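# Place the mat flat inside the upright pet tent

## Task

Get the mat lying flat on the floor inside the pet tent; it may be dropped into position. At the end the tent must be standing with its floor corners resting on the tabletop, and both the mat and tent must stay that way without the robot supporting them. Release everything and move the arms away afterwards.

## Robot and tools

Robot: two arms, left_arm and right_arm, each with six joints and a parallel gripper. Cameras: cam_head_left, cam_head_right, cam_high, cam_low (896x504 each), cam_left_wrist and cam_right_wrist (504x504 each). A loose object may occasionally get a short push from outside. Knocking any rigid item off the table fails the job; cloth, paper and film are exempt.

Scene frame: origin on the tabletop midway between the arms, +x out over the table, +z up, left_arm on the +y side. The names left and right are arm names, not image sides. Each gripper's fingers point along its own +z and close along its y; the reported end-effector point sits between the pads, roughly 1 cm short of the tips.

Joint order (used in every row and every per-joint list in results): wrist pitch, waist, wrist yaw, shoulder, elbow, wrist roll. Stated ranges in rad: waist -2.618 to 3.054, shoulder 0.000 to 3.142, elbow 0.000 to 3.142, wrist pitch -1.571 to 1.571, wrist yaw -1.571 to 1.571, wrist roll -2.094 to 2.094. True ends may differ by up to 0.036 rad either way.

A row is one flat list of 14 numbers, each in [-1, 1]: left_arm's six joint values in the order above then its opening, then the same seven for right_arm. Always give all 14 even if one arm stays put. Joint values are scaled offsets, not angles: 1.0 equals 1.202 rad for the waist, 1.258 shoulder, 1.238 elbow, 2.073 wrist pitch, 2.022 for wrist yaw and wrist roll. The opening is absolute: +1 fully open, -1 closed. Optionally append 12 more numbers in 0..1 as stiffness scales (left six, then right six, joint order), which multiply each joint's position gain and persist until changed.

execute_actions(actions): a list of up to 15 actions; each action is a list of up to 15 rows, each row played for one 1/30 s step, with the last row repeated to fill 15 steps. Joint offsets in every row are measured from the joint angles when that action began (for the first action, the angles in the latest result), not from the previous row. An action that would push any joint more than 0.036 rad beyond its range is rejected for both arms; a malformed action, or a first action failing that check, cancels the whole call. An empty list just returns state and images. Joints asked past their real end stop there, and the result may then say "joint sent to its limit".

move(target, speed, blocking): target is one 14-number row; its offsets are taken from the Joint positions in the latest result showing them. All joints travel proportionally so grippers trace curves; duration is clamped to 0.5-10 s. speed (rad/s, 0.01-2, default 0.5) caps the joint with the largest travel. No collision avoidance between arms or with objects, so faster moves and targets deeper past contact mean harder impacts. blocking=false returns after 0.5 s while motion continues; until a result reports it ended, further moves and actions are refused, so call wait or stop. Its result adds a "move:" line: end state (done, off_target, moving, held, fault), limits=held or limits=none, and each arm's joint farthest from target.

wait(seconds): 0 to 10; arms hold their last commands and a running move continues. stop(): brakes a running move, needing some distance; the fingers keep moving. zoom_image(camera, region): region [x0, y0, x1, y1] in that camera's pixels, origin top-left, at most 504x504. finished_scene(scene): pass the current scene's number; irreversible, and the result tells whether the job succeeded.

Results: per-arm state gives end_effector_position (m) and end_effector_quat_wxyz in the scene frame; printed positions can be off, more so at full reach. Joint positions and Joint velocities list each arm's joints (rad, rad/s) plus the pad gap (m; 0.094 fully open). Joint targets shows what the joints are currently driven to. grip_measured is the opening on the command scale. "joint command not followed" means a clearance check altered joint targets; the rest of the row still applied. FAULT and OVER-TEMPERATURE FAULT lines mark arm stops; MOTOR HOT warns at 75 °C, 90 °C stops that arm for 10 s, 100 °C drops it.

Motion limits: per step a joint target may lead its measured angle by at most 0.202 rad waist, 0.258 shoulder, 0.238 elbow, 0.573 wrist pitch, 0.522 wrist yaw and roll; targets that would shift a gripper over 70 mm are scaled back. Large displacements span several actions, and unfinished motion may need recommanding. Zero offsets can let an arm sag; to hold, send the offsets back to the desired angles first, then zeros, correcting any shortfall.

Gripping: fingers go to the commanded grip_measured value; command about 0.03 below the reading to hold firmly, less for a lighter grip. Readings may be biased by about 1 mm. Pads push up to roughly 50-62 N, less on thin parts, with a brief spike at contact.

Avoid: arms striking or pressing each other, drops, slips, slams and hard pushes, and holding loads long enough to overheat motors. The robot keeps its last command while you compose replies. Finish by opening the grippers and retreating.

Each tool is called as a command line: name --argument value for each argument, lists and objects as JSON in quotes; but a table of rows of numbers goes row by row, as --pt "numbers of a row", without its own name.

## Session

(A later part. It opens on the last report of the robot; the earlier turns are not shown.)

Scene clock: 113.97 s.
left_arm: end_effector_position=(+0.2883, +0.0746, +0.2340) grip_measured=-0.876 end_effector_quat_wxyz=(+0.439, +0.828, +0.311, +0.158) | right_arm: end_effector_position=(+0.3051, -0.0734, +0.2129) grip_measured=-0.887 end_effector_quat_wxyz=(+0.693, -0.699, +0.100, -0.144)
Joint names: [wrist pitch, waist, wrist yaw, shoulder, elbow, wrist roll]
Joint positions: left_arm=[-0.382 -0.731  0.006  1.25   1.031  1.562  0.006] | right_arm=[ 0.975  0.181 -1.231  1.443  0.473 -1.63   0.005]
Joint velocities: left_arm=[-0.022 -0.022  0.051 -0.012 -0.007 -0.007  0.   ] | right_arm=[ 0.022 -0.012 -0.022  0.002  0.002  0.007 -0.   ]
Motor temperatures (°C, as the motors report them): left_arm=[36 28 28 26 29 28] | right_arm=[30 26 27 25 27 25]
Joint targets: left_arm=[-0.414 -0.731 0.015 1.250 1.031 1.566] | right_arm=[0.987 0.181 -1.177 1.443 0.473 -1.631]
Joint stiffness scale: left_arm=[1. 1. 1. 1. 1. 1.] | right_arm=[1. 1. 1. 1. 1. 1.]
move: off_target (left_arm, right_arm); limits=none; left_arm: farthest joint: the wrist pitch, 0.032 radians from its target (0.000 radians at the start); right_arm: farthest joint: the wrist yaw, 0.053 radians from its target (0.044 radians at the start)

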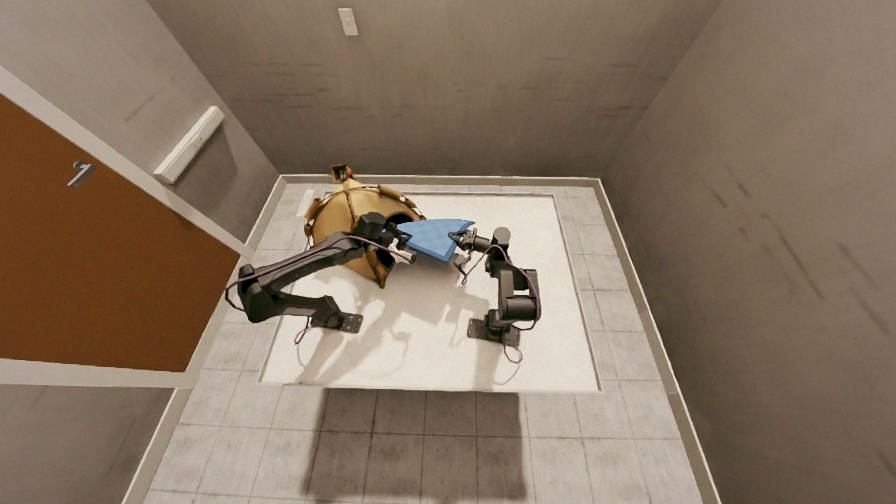

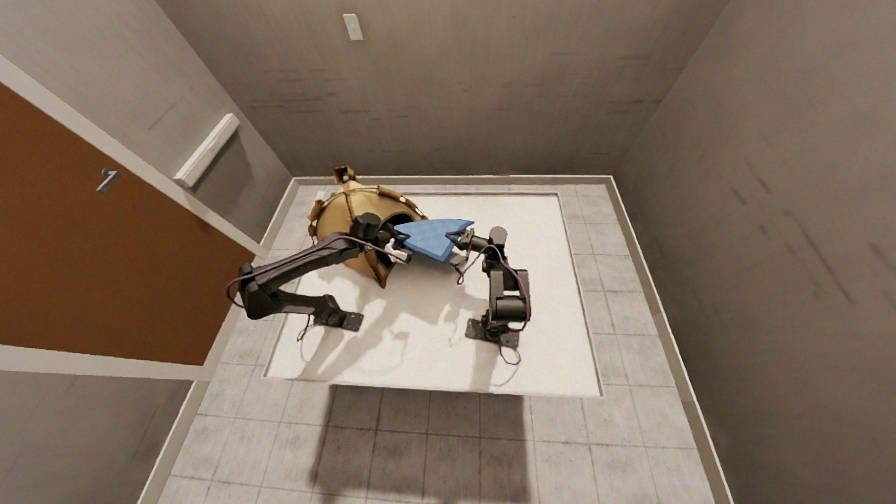

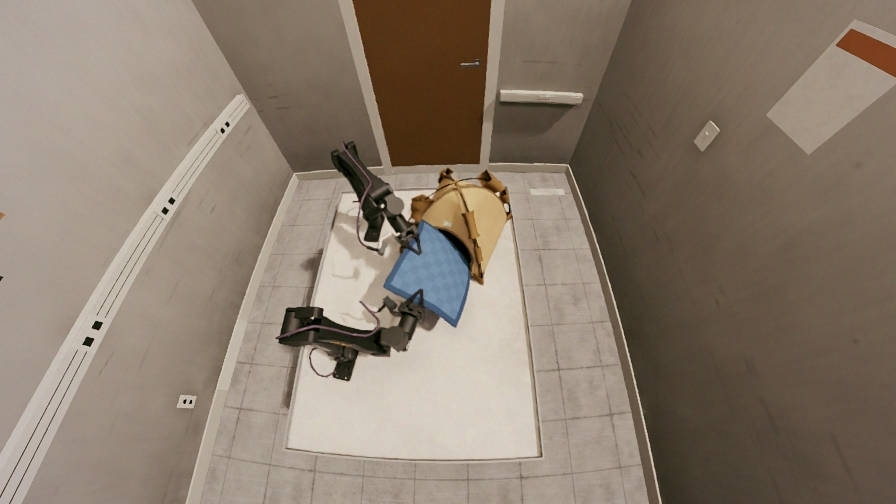

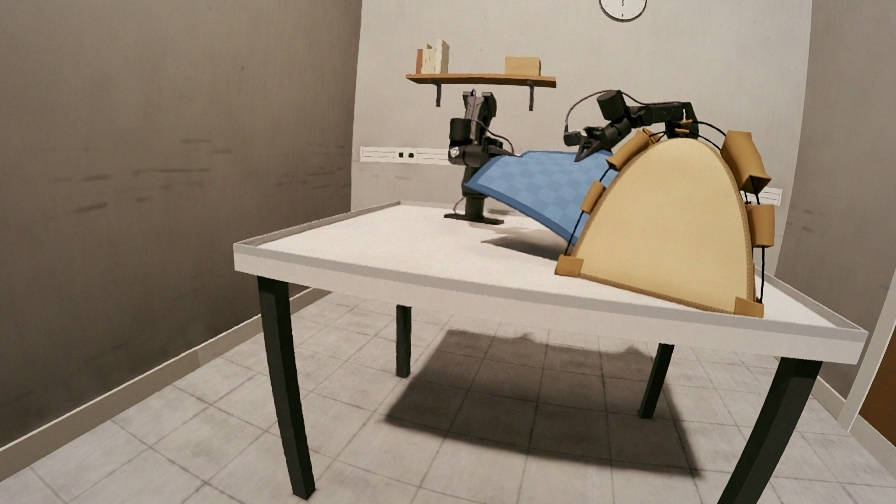

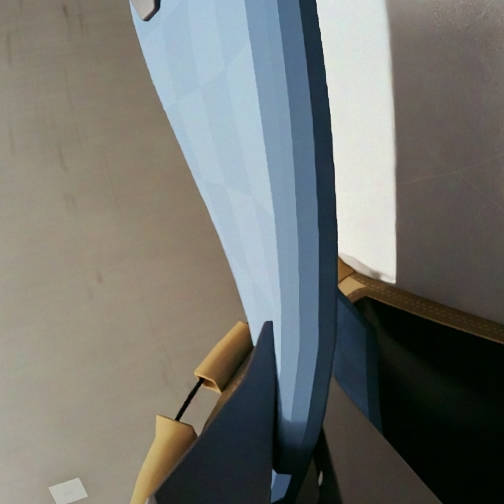

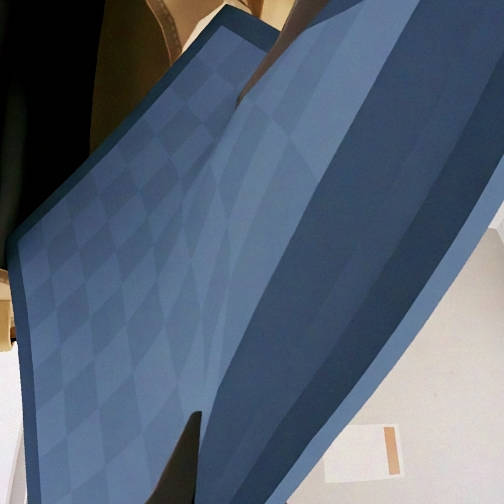

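move --target '[0.06,0,0,0,-0.14,-0.25,-0.915,0.155,0,0.022,0.185,-0.083,0.2,-0.915]' --speed 0.2

zoom_image --camera "cam_high" --region '[320,150,560,350]'

zoom_image --camera "cam_head_right" --region '[300,170,500,300]'

Scene clock: 117.93 s.
left_arm: end_effector_position=(+0.2857, +0.0744, +0.1968) grip_measured=-0.876 end_effector_quat_wxyz=(+0.466, +0.729, +0.500, +0.042) | right_arm: end_effector_position=(+0.3027, -0.0733, +0.1632) grip_measured=-0.887 end_effector_quat_wxyz=(+0.707, -0.666, +0.237, -0.002)
Joint names: [wrist pitch, waist, wrist yaw, shoulder, elbow, wrist roll]
Joint positions: left_arm=[-0.227 -0.731  0.017  1.25   0.88   1.071  0.006] | right_arm=[ 1.281  0.181 -1.233  1.666  0.383 -1.234  0.005]
Joint velocities: left_arm=[-0.051  0.022 -0.007 -0.017  0.017  0.007 -0.001] | right_arm=[-0.066 -0.007  0.007 -0.017 -0.007 -0.022  0.   ]
Motor temperatures (°C, as the motors report them): left_arm=[37 27 28 26 29 28] | right_arm=[30 26 27 25 27 25]
Joint targets: left_arm=[-0.258 -0.731 0.006 1.250 0.858 1.056] | right_arm=[1.297 0.181 -1.186 1.676 0.370 -1.226]
Joint stiffness scale: left_arm=[1. 1. 1. 1. 1. 1.] | right_arm=[1. 1. 1. 1. 1. 1.]
move: off_target (left_arm, right_arm); limits=none; left_arm: farthest joint: the wrist pitch, 0.030 radians from its target (0.124 radians at the start); right_arm: farthest joint: the wrist yaw, 0.046 radians from its target (0.044 radians at the start)

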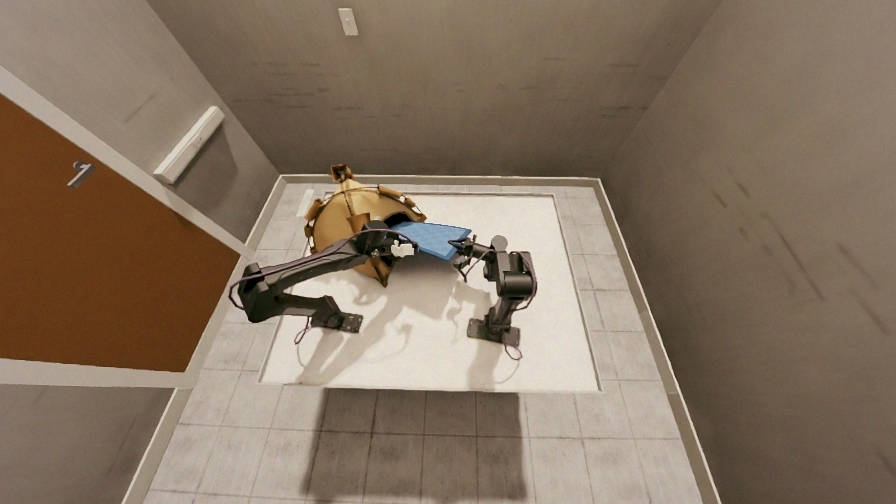

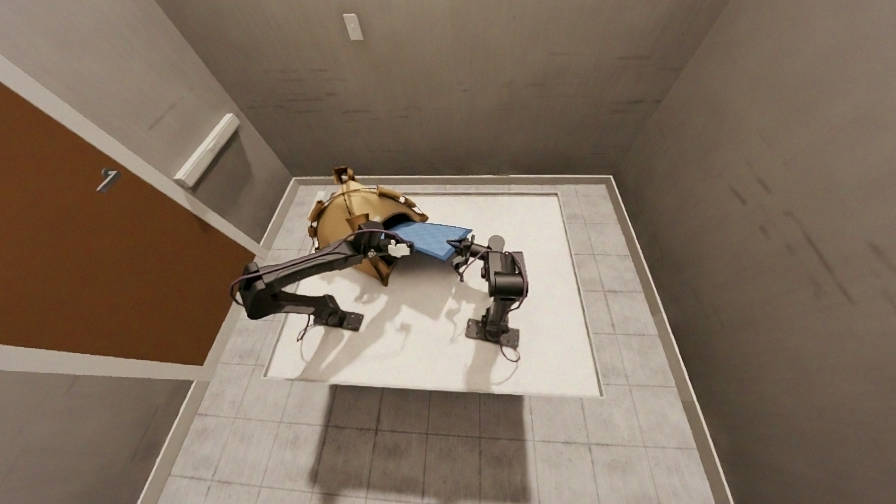

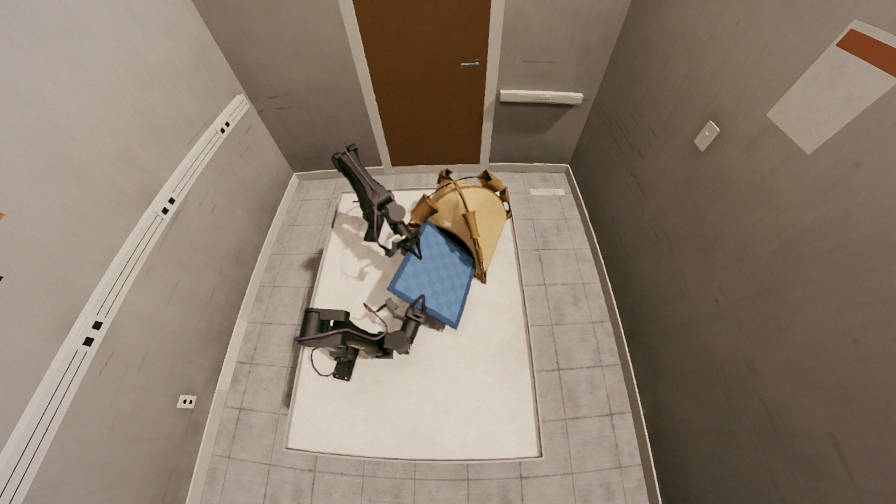

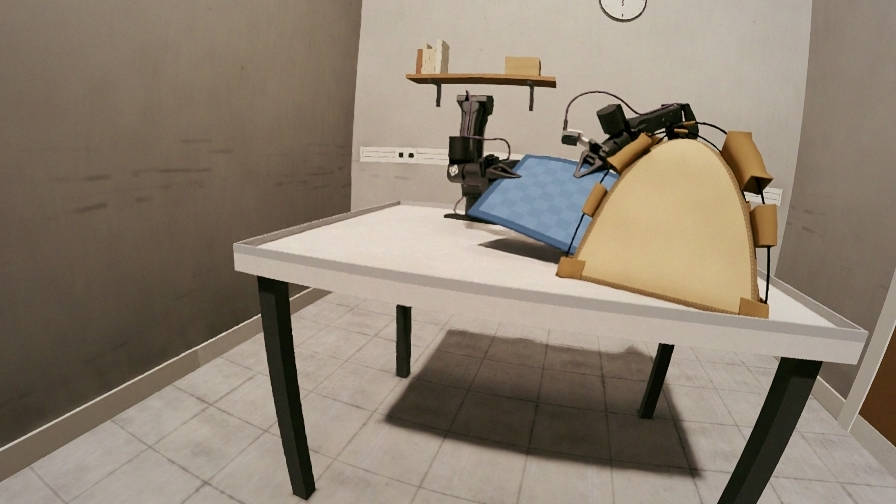

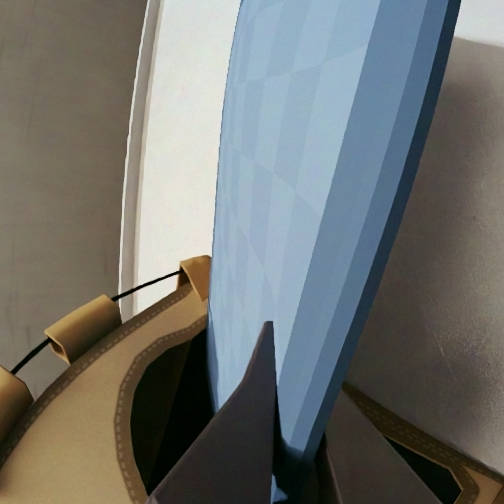

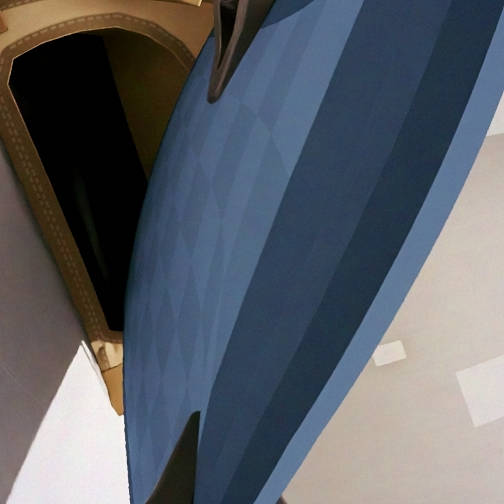

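Region (320, 150, 560, 350) of cam_high's 896x504 image, scaled by 2.100, with more detail than that image has.

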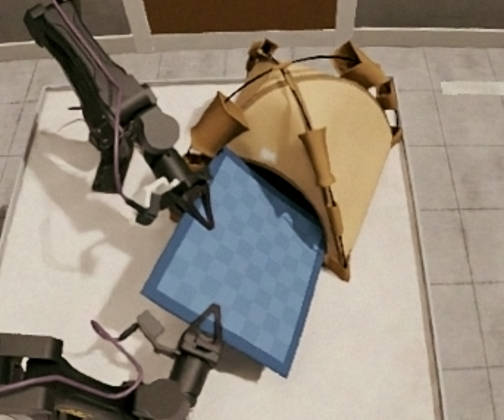

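Region (300, 170, 500, 300) of cam_head_right's 896x504 image, scaled by 2.520, with more detail than that image has; it fills the top 328 rows of this view, and the rest is white.

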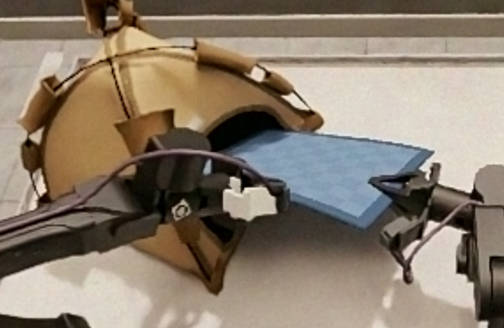

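move --target '[-0.125,-0.06,0,0.222,0.175,0,-0.915,0.085,-0.09,-0.035,0.225,-0.075,-0.07,-0.915]' --speed 0.12

zoom_image --camera "cam_high" --region '[320,150,560,350]'

zoom_image --camera "cam_head_right" --region '[300,170,500,300]'

Scene clock: 122.13 s.
left_arm: end_effector_position=(+0.2767, +0.0468, +0.1425) grip_measured=-0.876 end_effector_quat_wxyz=(+0.336, +0.793, +0.508, +0.018) | right_arm: end_effector_position=(+0.2871, -0.0951, +0.0943) grip_measured=-0.887 end_effector_quat_wxyz=(+0.690, -0.676, +0.259, +0.017)
Joint names: [wrist pitch, waist, wrist yaw, shoulder, elbow, wrist roll]
Joint positions: left_arm=[-0.457 -0.792  0.017  1.507  1.079  1.075  0.006] | right_arm=[ 1.438  0.085 -1.328  1.941  0.306 -1.372  0.005]
Joint velocities: left_arm=[ 0.022  0.007  0.037  0.007 -0.017  0.066 -0.001] | right_arm=[-0.007 -0.012 -0.022 -0.012  0.002 -0.051  0.   ]
Motor temperatures (°C, as the motors report them): left_arm=[37 28 28 26 29 28] | right_arm=[30 26 27 25 27 25]
Joint targets: left_arm=[-0.486 -0.803 0.017 1.529 1.096 1.071] | right_arm=[1.456 0.073 -1.303 1.949 0.290 -1.375]
Joint stiffness scale: left_arm=[1. 1. 1. 1. 1. 1.] | right_arm=[1. 1. 1. 1. 1. 1.]
move: off_target (left_arm, right_arm); limits=none; left_arm: farthest joint: the wrist pitch, 0.029 radians from its target (0.259 radians at the start); right_arm: farthest joint: the wrist yaw, 0.024 radians from its target (0.071 radians at the start)

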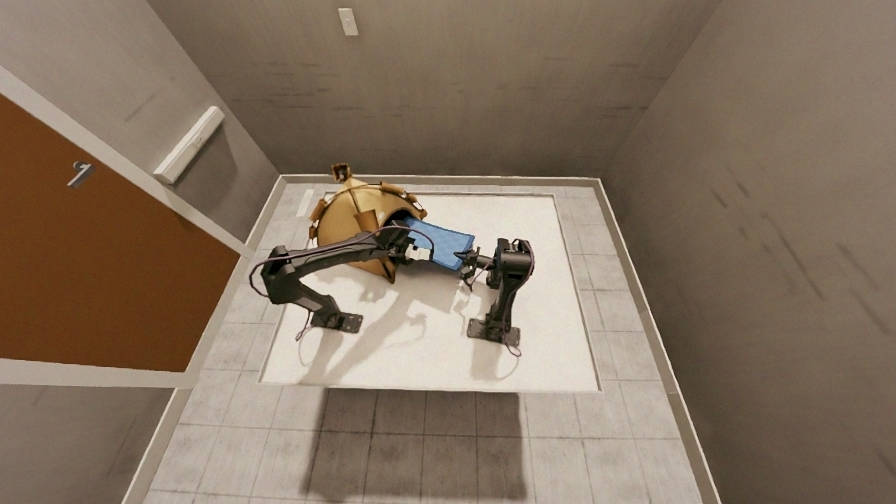

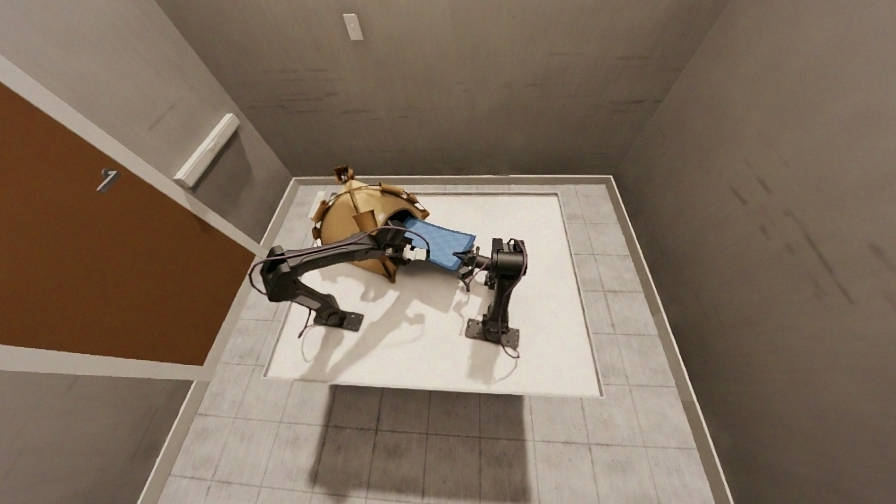

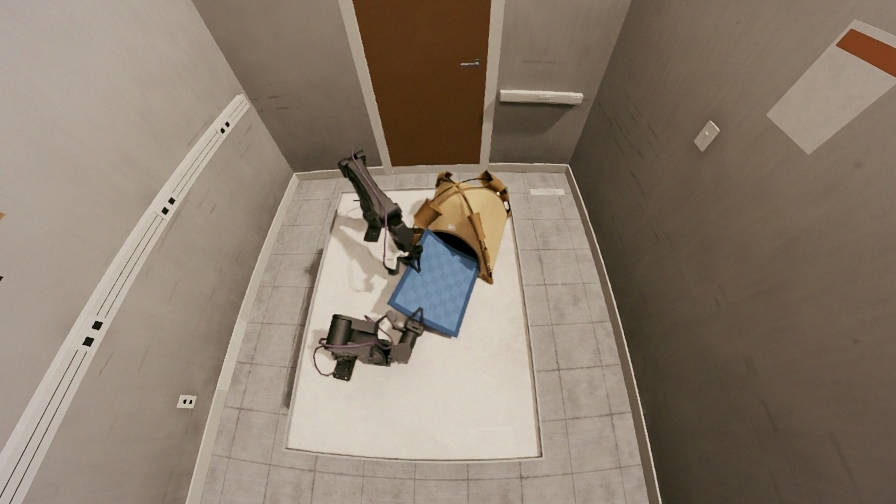

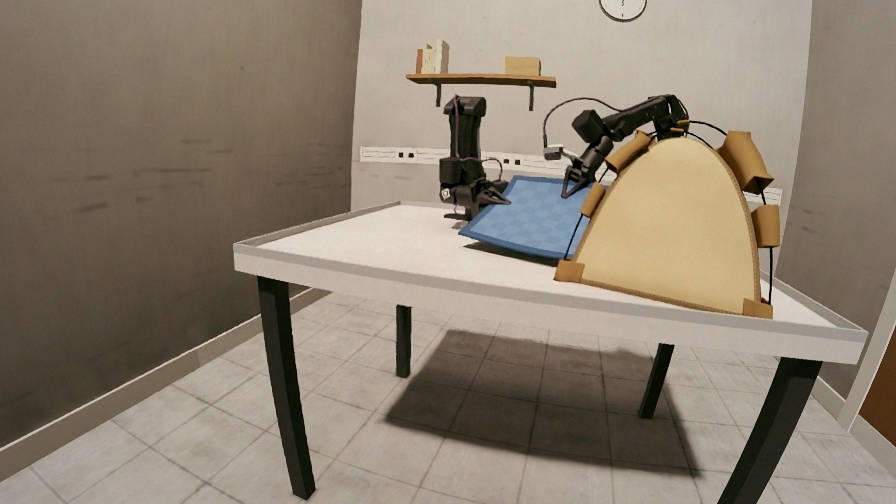

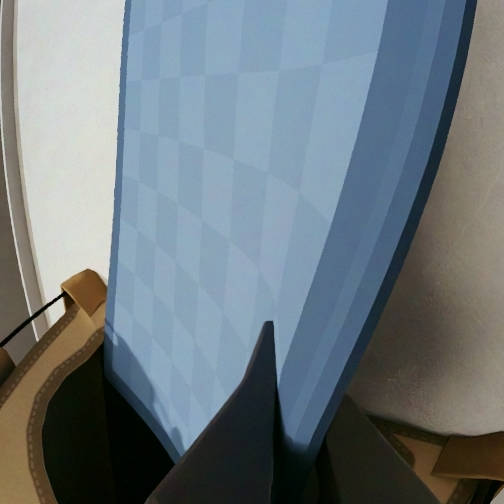

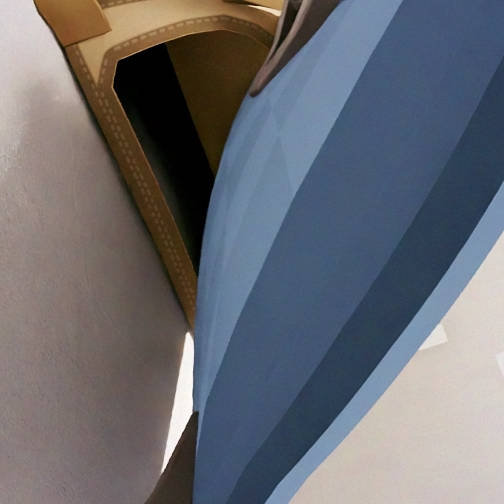

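Region (320, 150, 560, 350) of cam_high's 896x504 image, scaled by 2.100, with more detail than that image has.

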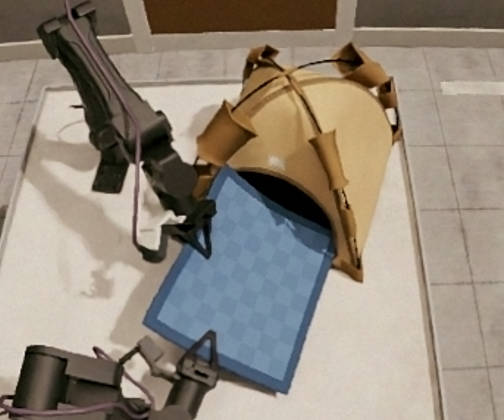

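Region (300, 170, 500, 300) of cam_head_right's 896x504 image, scaled by 2.520, with more detail than that image has; it fills the top 328 rows of this view, and the rest is white.

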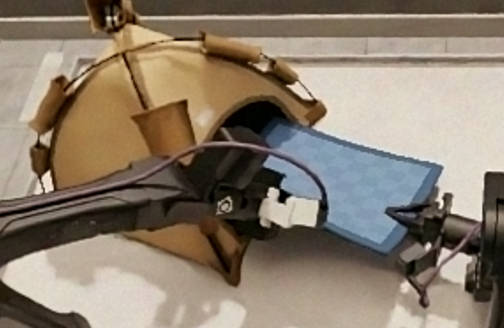

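move --target '[-0.24,-0.01,0,0.27,0.326,0.062,-0.915,0.037,0.05,0.035,0.092,-0.048,-0.173,-0.915]' --speed 0.18

zoom_image --camera "cam_high" --region '[320,150,560,350]'

zoom_image --camera "cam_head_right" --region '[300,170,500,300]'

Scene clock: 127.17 s.
left_arm: end_effector_position=(+0.2741, +0.0504, +0.1086) grip_measured=-0.876 end_effector_quat_wxyz=(+0.140, +0.866, +0.479, +0.012) | right_arm: end_effector_position=(+0.2753, -0.0845, +0.0627) grip_measured=-0.887 end_effector_quat_wxyz=(-0.670, +0.716, -0.181, +0.068)
Joint names: [wrist pitch, waist, wrist yaw, shoulder, elbow, wrist roll]
Joint positions: left_arm=[-0.941 -0.792  0.016  1.816  1.467  1.208  0.006] | right_arm=[ 1.478  0.132 -1.265  2.052  0.265 -1.72   0.005]
Joint velocities: left_arm=[ 0.051 -0.012  0.022 -0.007  0.002  0.051  0.   ] | right_arm=[-0.037 -0.007 -0.037 -0.002 -0.002 -0.051  0.001]
Motor temperatures (°C, as the motors report them): left_arm=[36 28 28 27 30 28] | right_arm=[30 26 27 25 27 25]
Joint targets: left_arm=[-0.954 -0.804 0.017 1.847 1.482 1.201] | right_arm=[1.514 0.145 -1.257 2.056 0.247 -1.722]
Joint stiffness scale: left_arm=[1. 1. 1. 1. 1. 1.] | right_arm=[1. 1. 1. 1. 1. 1.]
move: off_target (left_arm, right_arm); limits=none; left_arm: farthest joint: the shoulder, 0.030 radians from its target (0.340 radians at the start); right_arm: farthest joint: the wrist pitch, 0.037 radians from its target (0.077 radians at the start)

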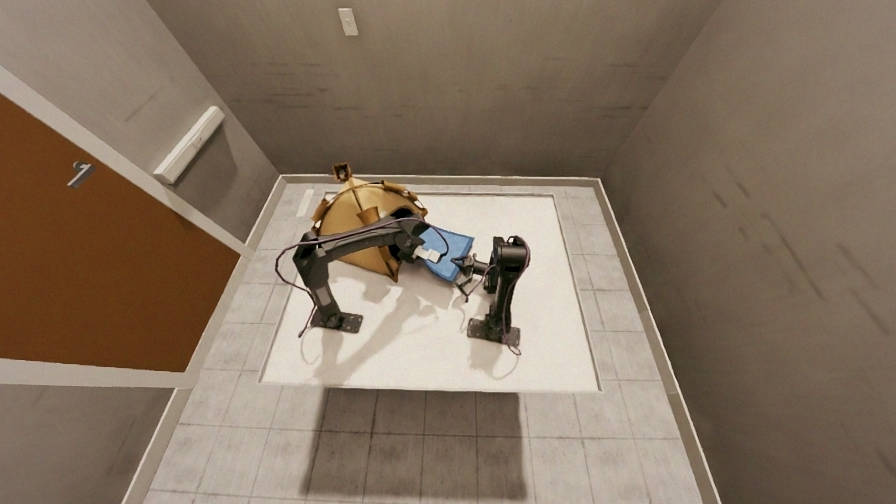

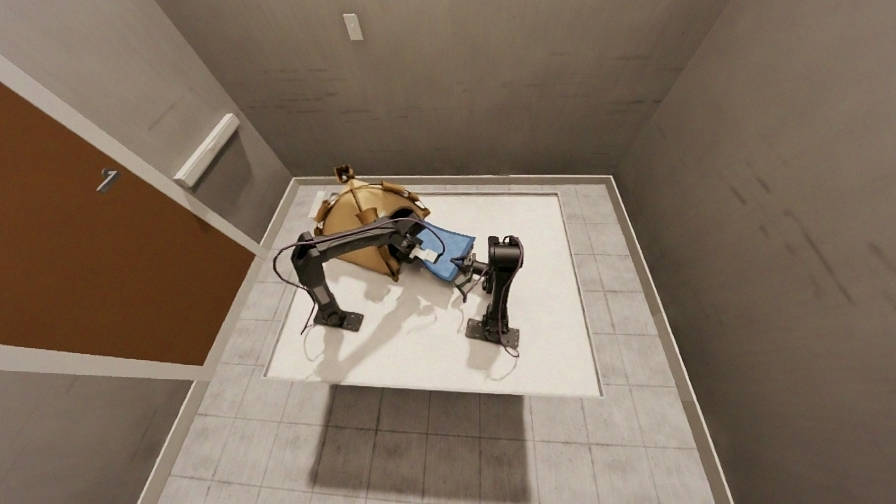

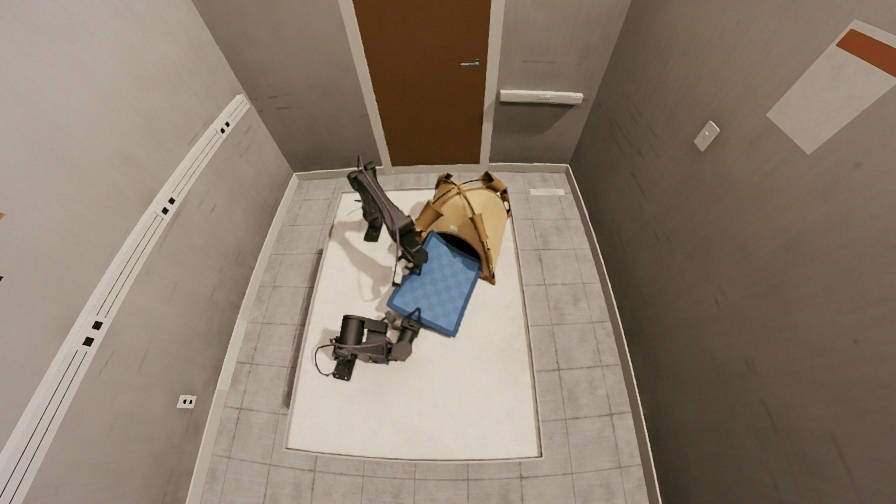

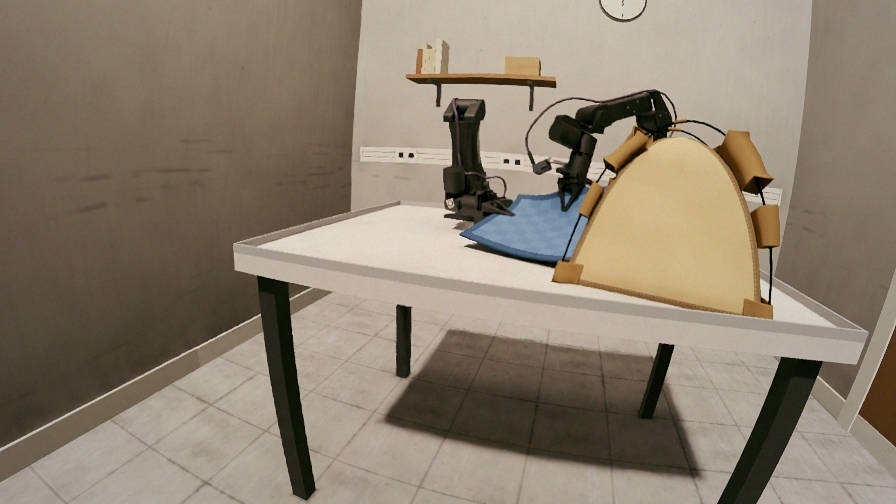

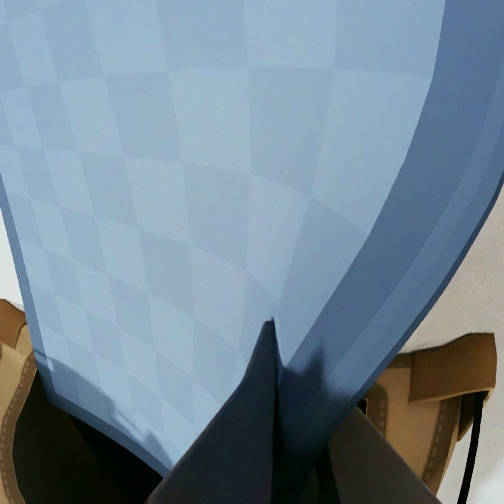

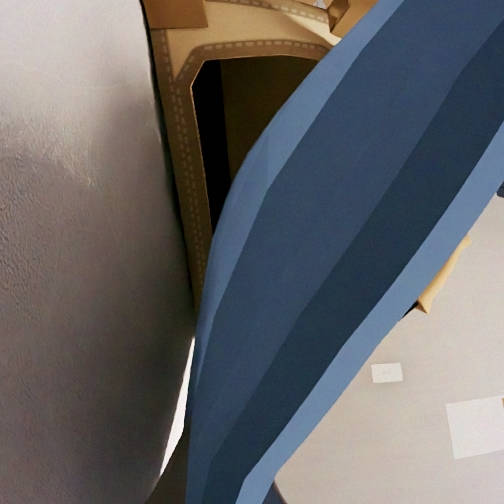

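Region (320, 150, 560, 350) of cam_high's 896x504 image, scaled by 2.100, with more detail than that image has.

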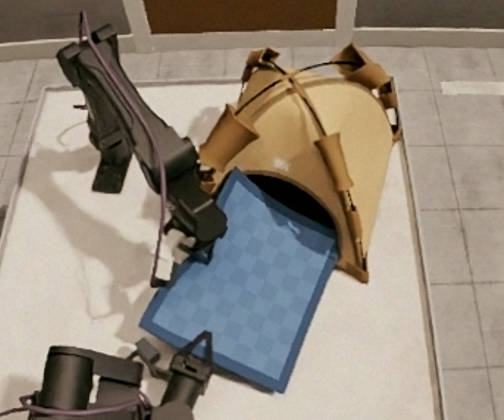

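Region (300, 170, 500, 300) of cam_head_right's 896x504 image, scaled by 2.520, with more detail than that image has; it fills the top 328 rows of this view, and the rest is white.

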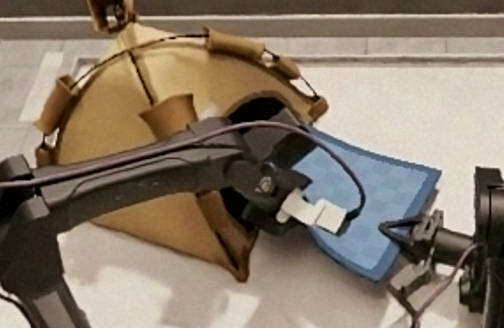

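move --target '[-0.05,-0.092,0,0.24,0.315,-0.05,-0.915,0.02,-0.30,-0.146,0.045,0.04,0,-0.915]' --speed 0.15

zoom_image --camera "cam_high" --region '[320,170,560,370]'

zoom_image --camera "cam_low" --region '[400,130,700,300]'

Scene clock: 131.50 s.
left_arm: end_effector_position=(+0.2802, -0.0295, +0.1114) grip_measured=-0.876 end_effector_quat_wxyz=(+0.146, +0.869, +0.473, +0.003) | right_arm: end_effector_position=(+0.2768, -0.1651, +0.0707) grip_measured=-0.887 end_effector_quat_wxyz=(+0.699, -0.678, +0.209, -0.092)
Joint names: [wrist pitch, waist, wrist yaw, shoulder, elbow, wrist roll]
Joint positions: left_arm=[-1.039 -0.886  0.011  2.082  1.844  1.129  0.006] | right_arm=[ 1.494 -0.221 -1.549  2.103  0.291 -1.72   0.005]
Joint velocities: left_arm=[-0.037 -0.002 -0.037 -0.002  0.002 -0.037 -0.   ] | right_arm=[-0.037  0.017 -0.007  0.002  0.002  0.022  0.   ]
Motor temperatures (°C, as the motors report them): left_arm=[36 28 28 27 30 28] | right_arm=[31 26 27 25 27 25]
Joint targets: left_arm=[-1.044 -0.903 0.016 2.118 1.858 1.107] | right_arm=[1.520 -0.228 -1.560 2.108 0.314 -1.720]
Joint stiffness scale: left_arm=[1. 1. 1. 1. 1. 1.] | right_arm=[1. 1. 1. 1. 1. 1.]
move: off_target (left_arm, right_arm); limits=none; left_arm: farthest joint: the shoulder, 0.036 radians from its target (0.301 radians at the start); right_arm: farthest joint: the wrist pitch, 0.025 radians from its target (0.041 radians at the start)

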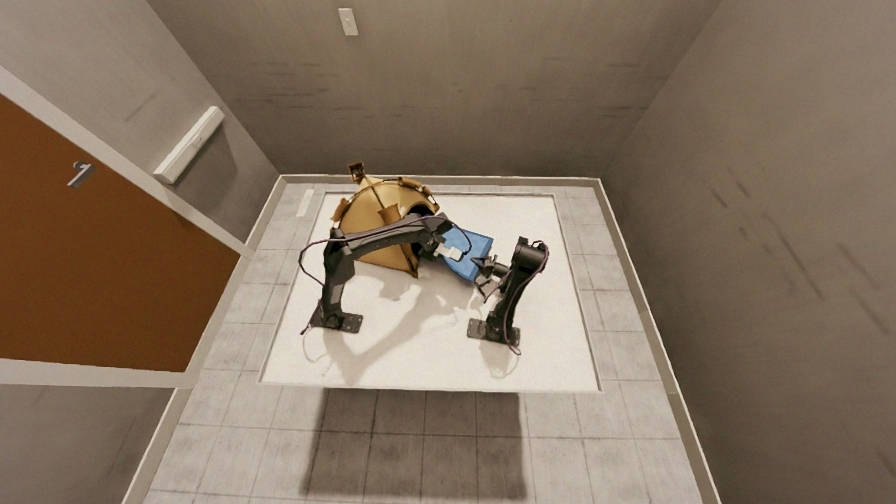

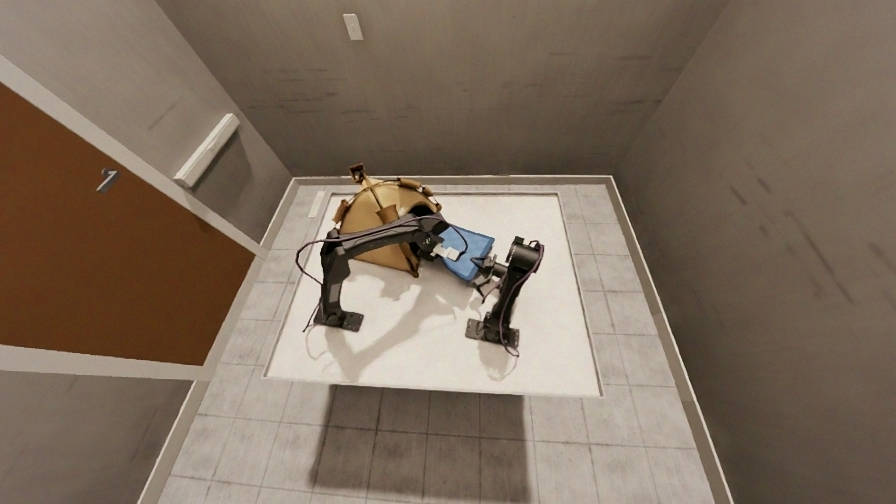

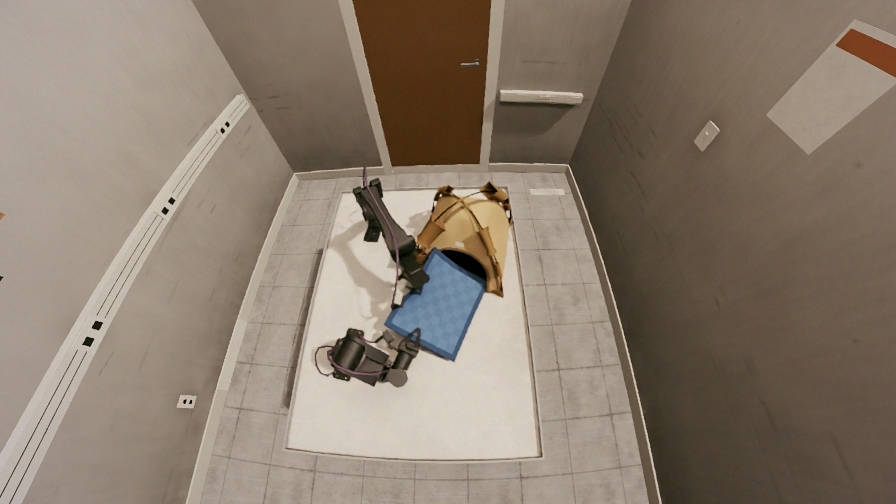

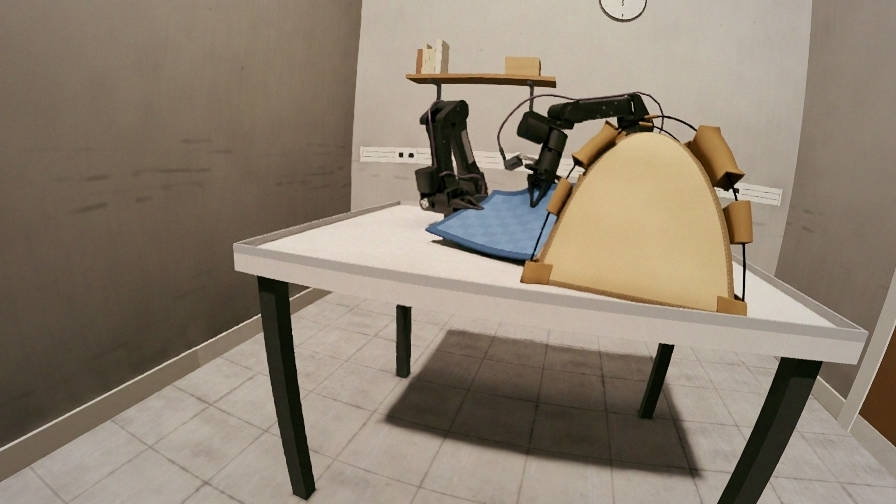

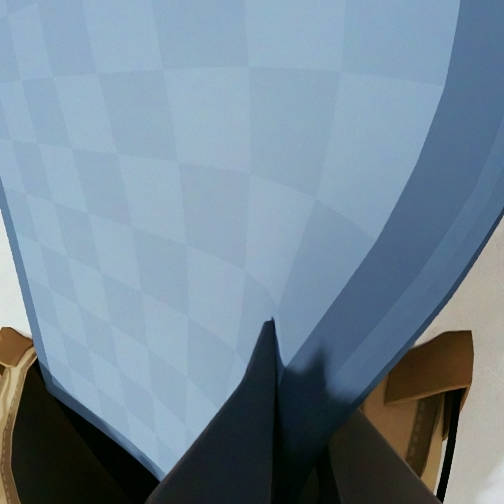

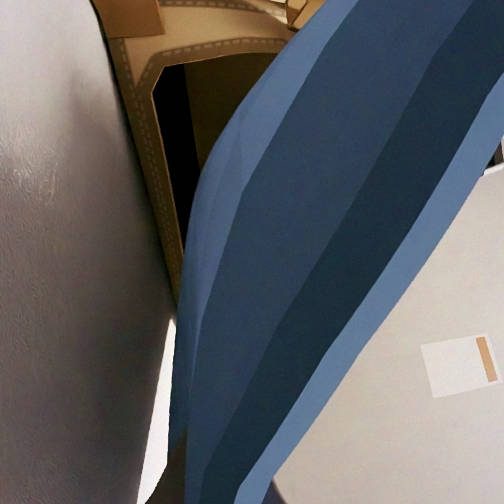

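Region (320, 170, 560, 370) of cam_high's 896x504 image, scaled by 2.100, with more detail than that image has.

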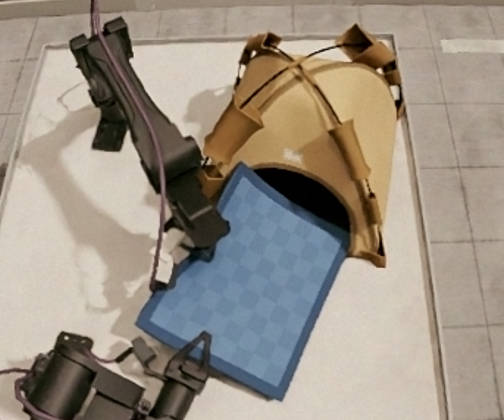

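Region (400, 130, 700, 300) of cam_low's 896x504 image, scaled by 1.680, with more detail than that image has; it fills the top 286 rows of this view, and the rest is white.

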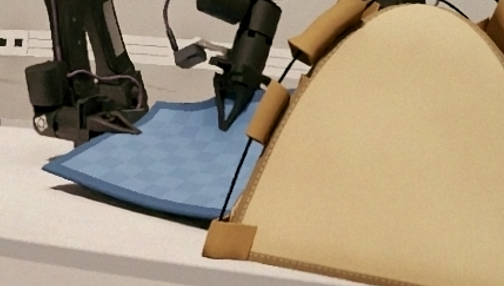

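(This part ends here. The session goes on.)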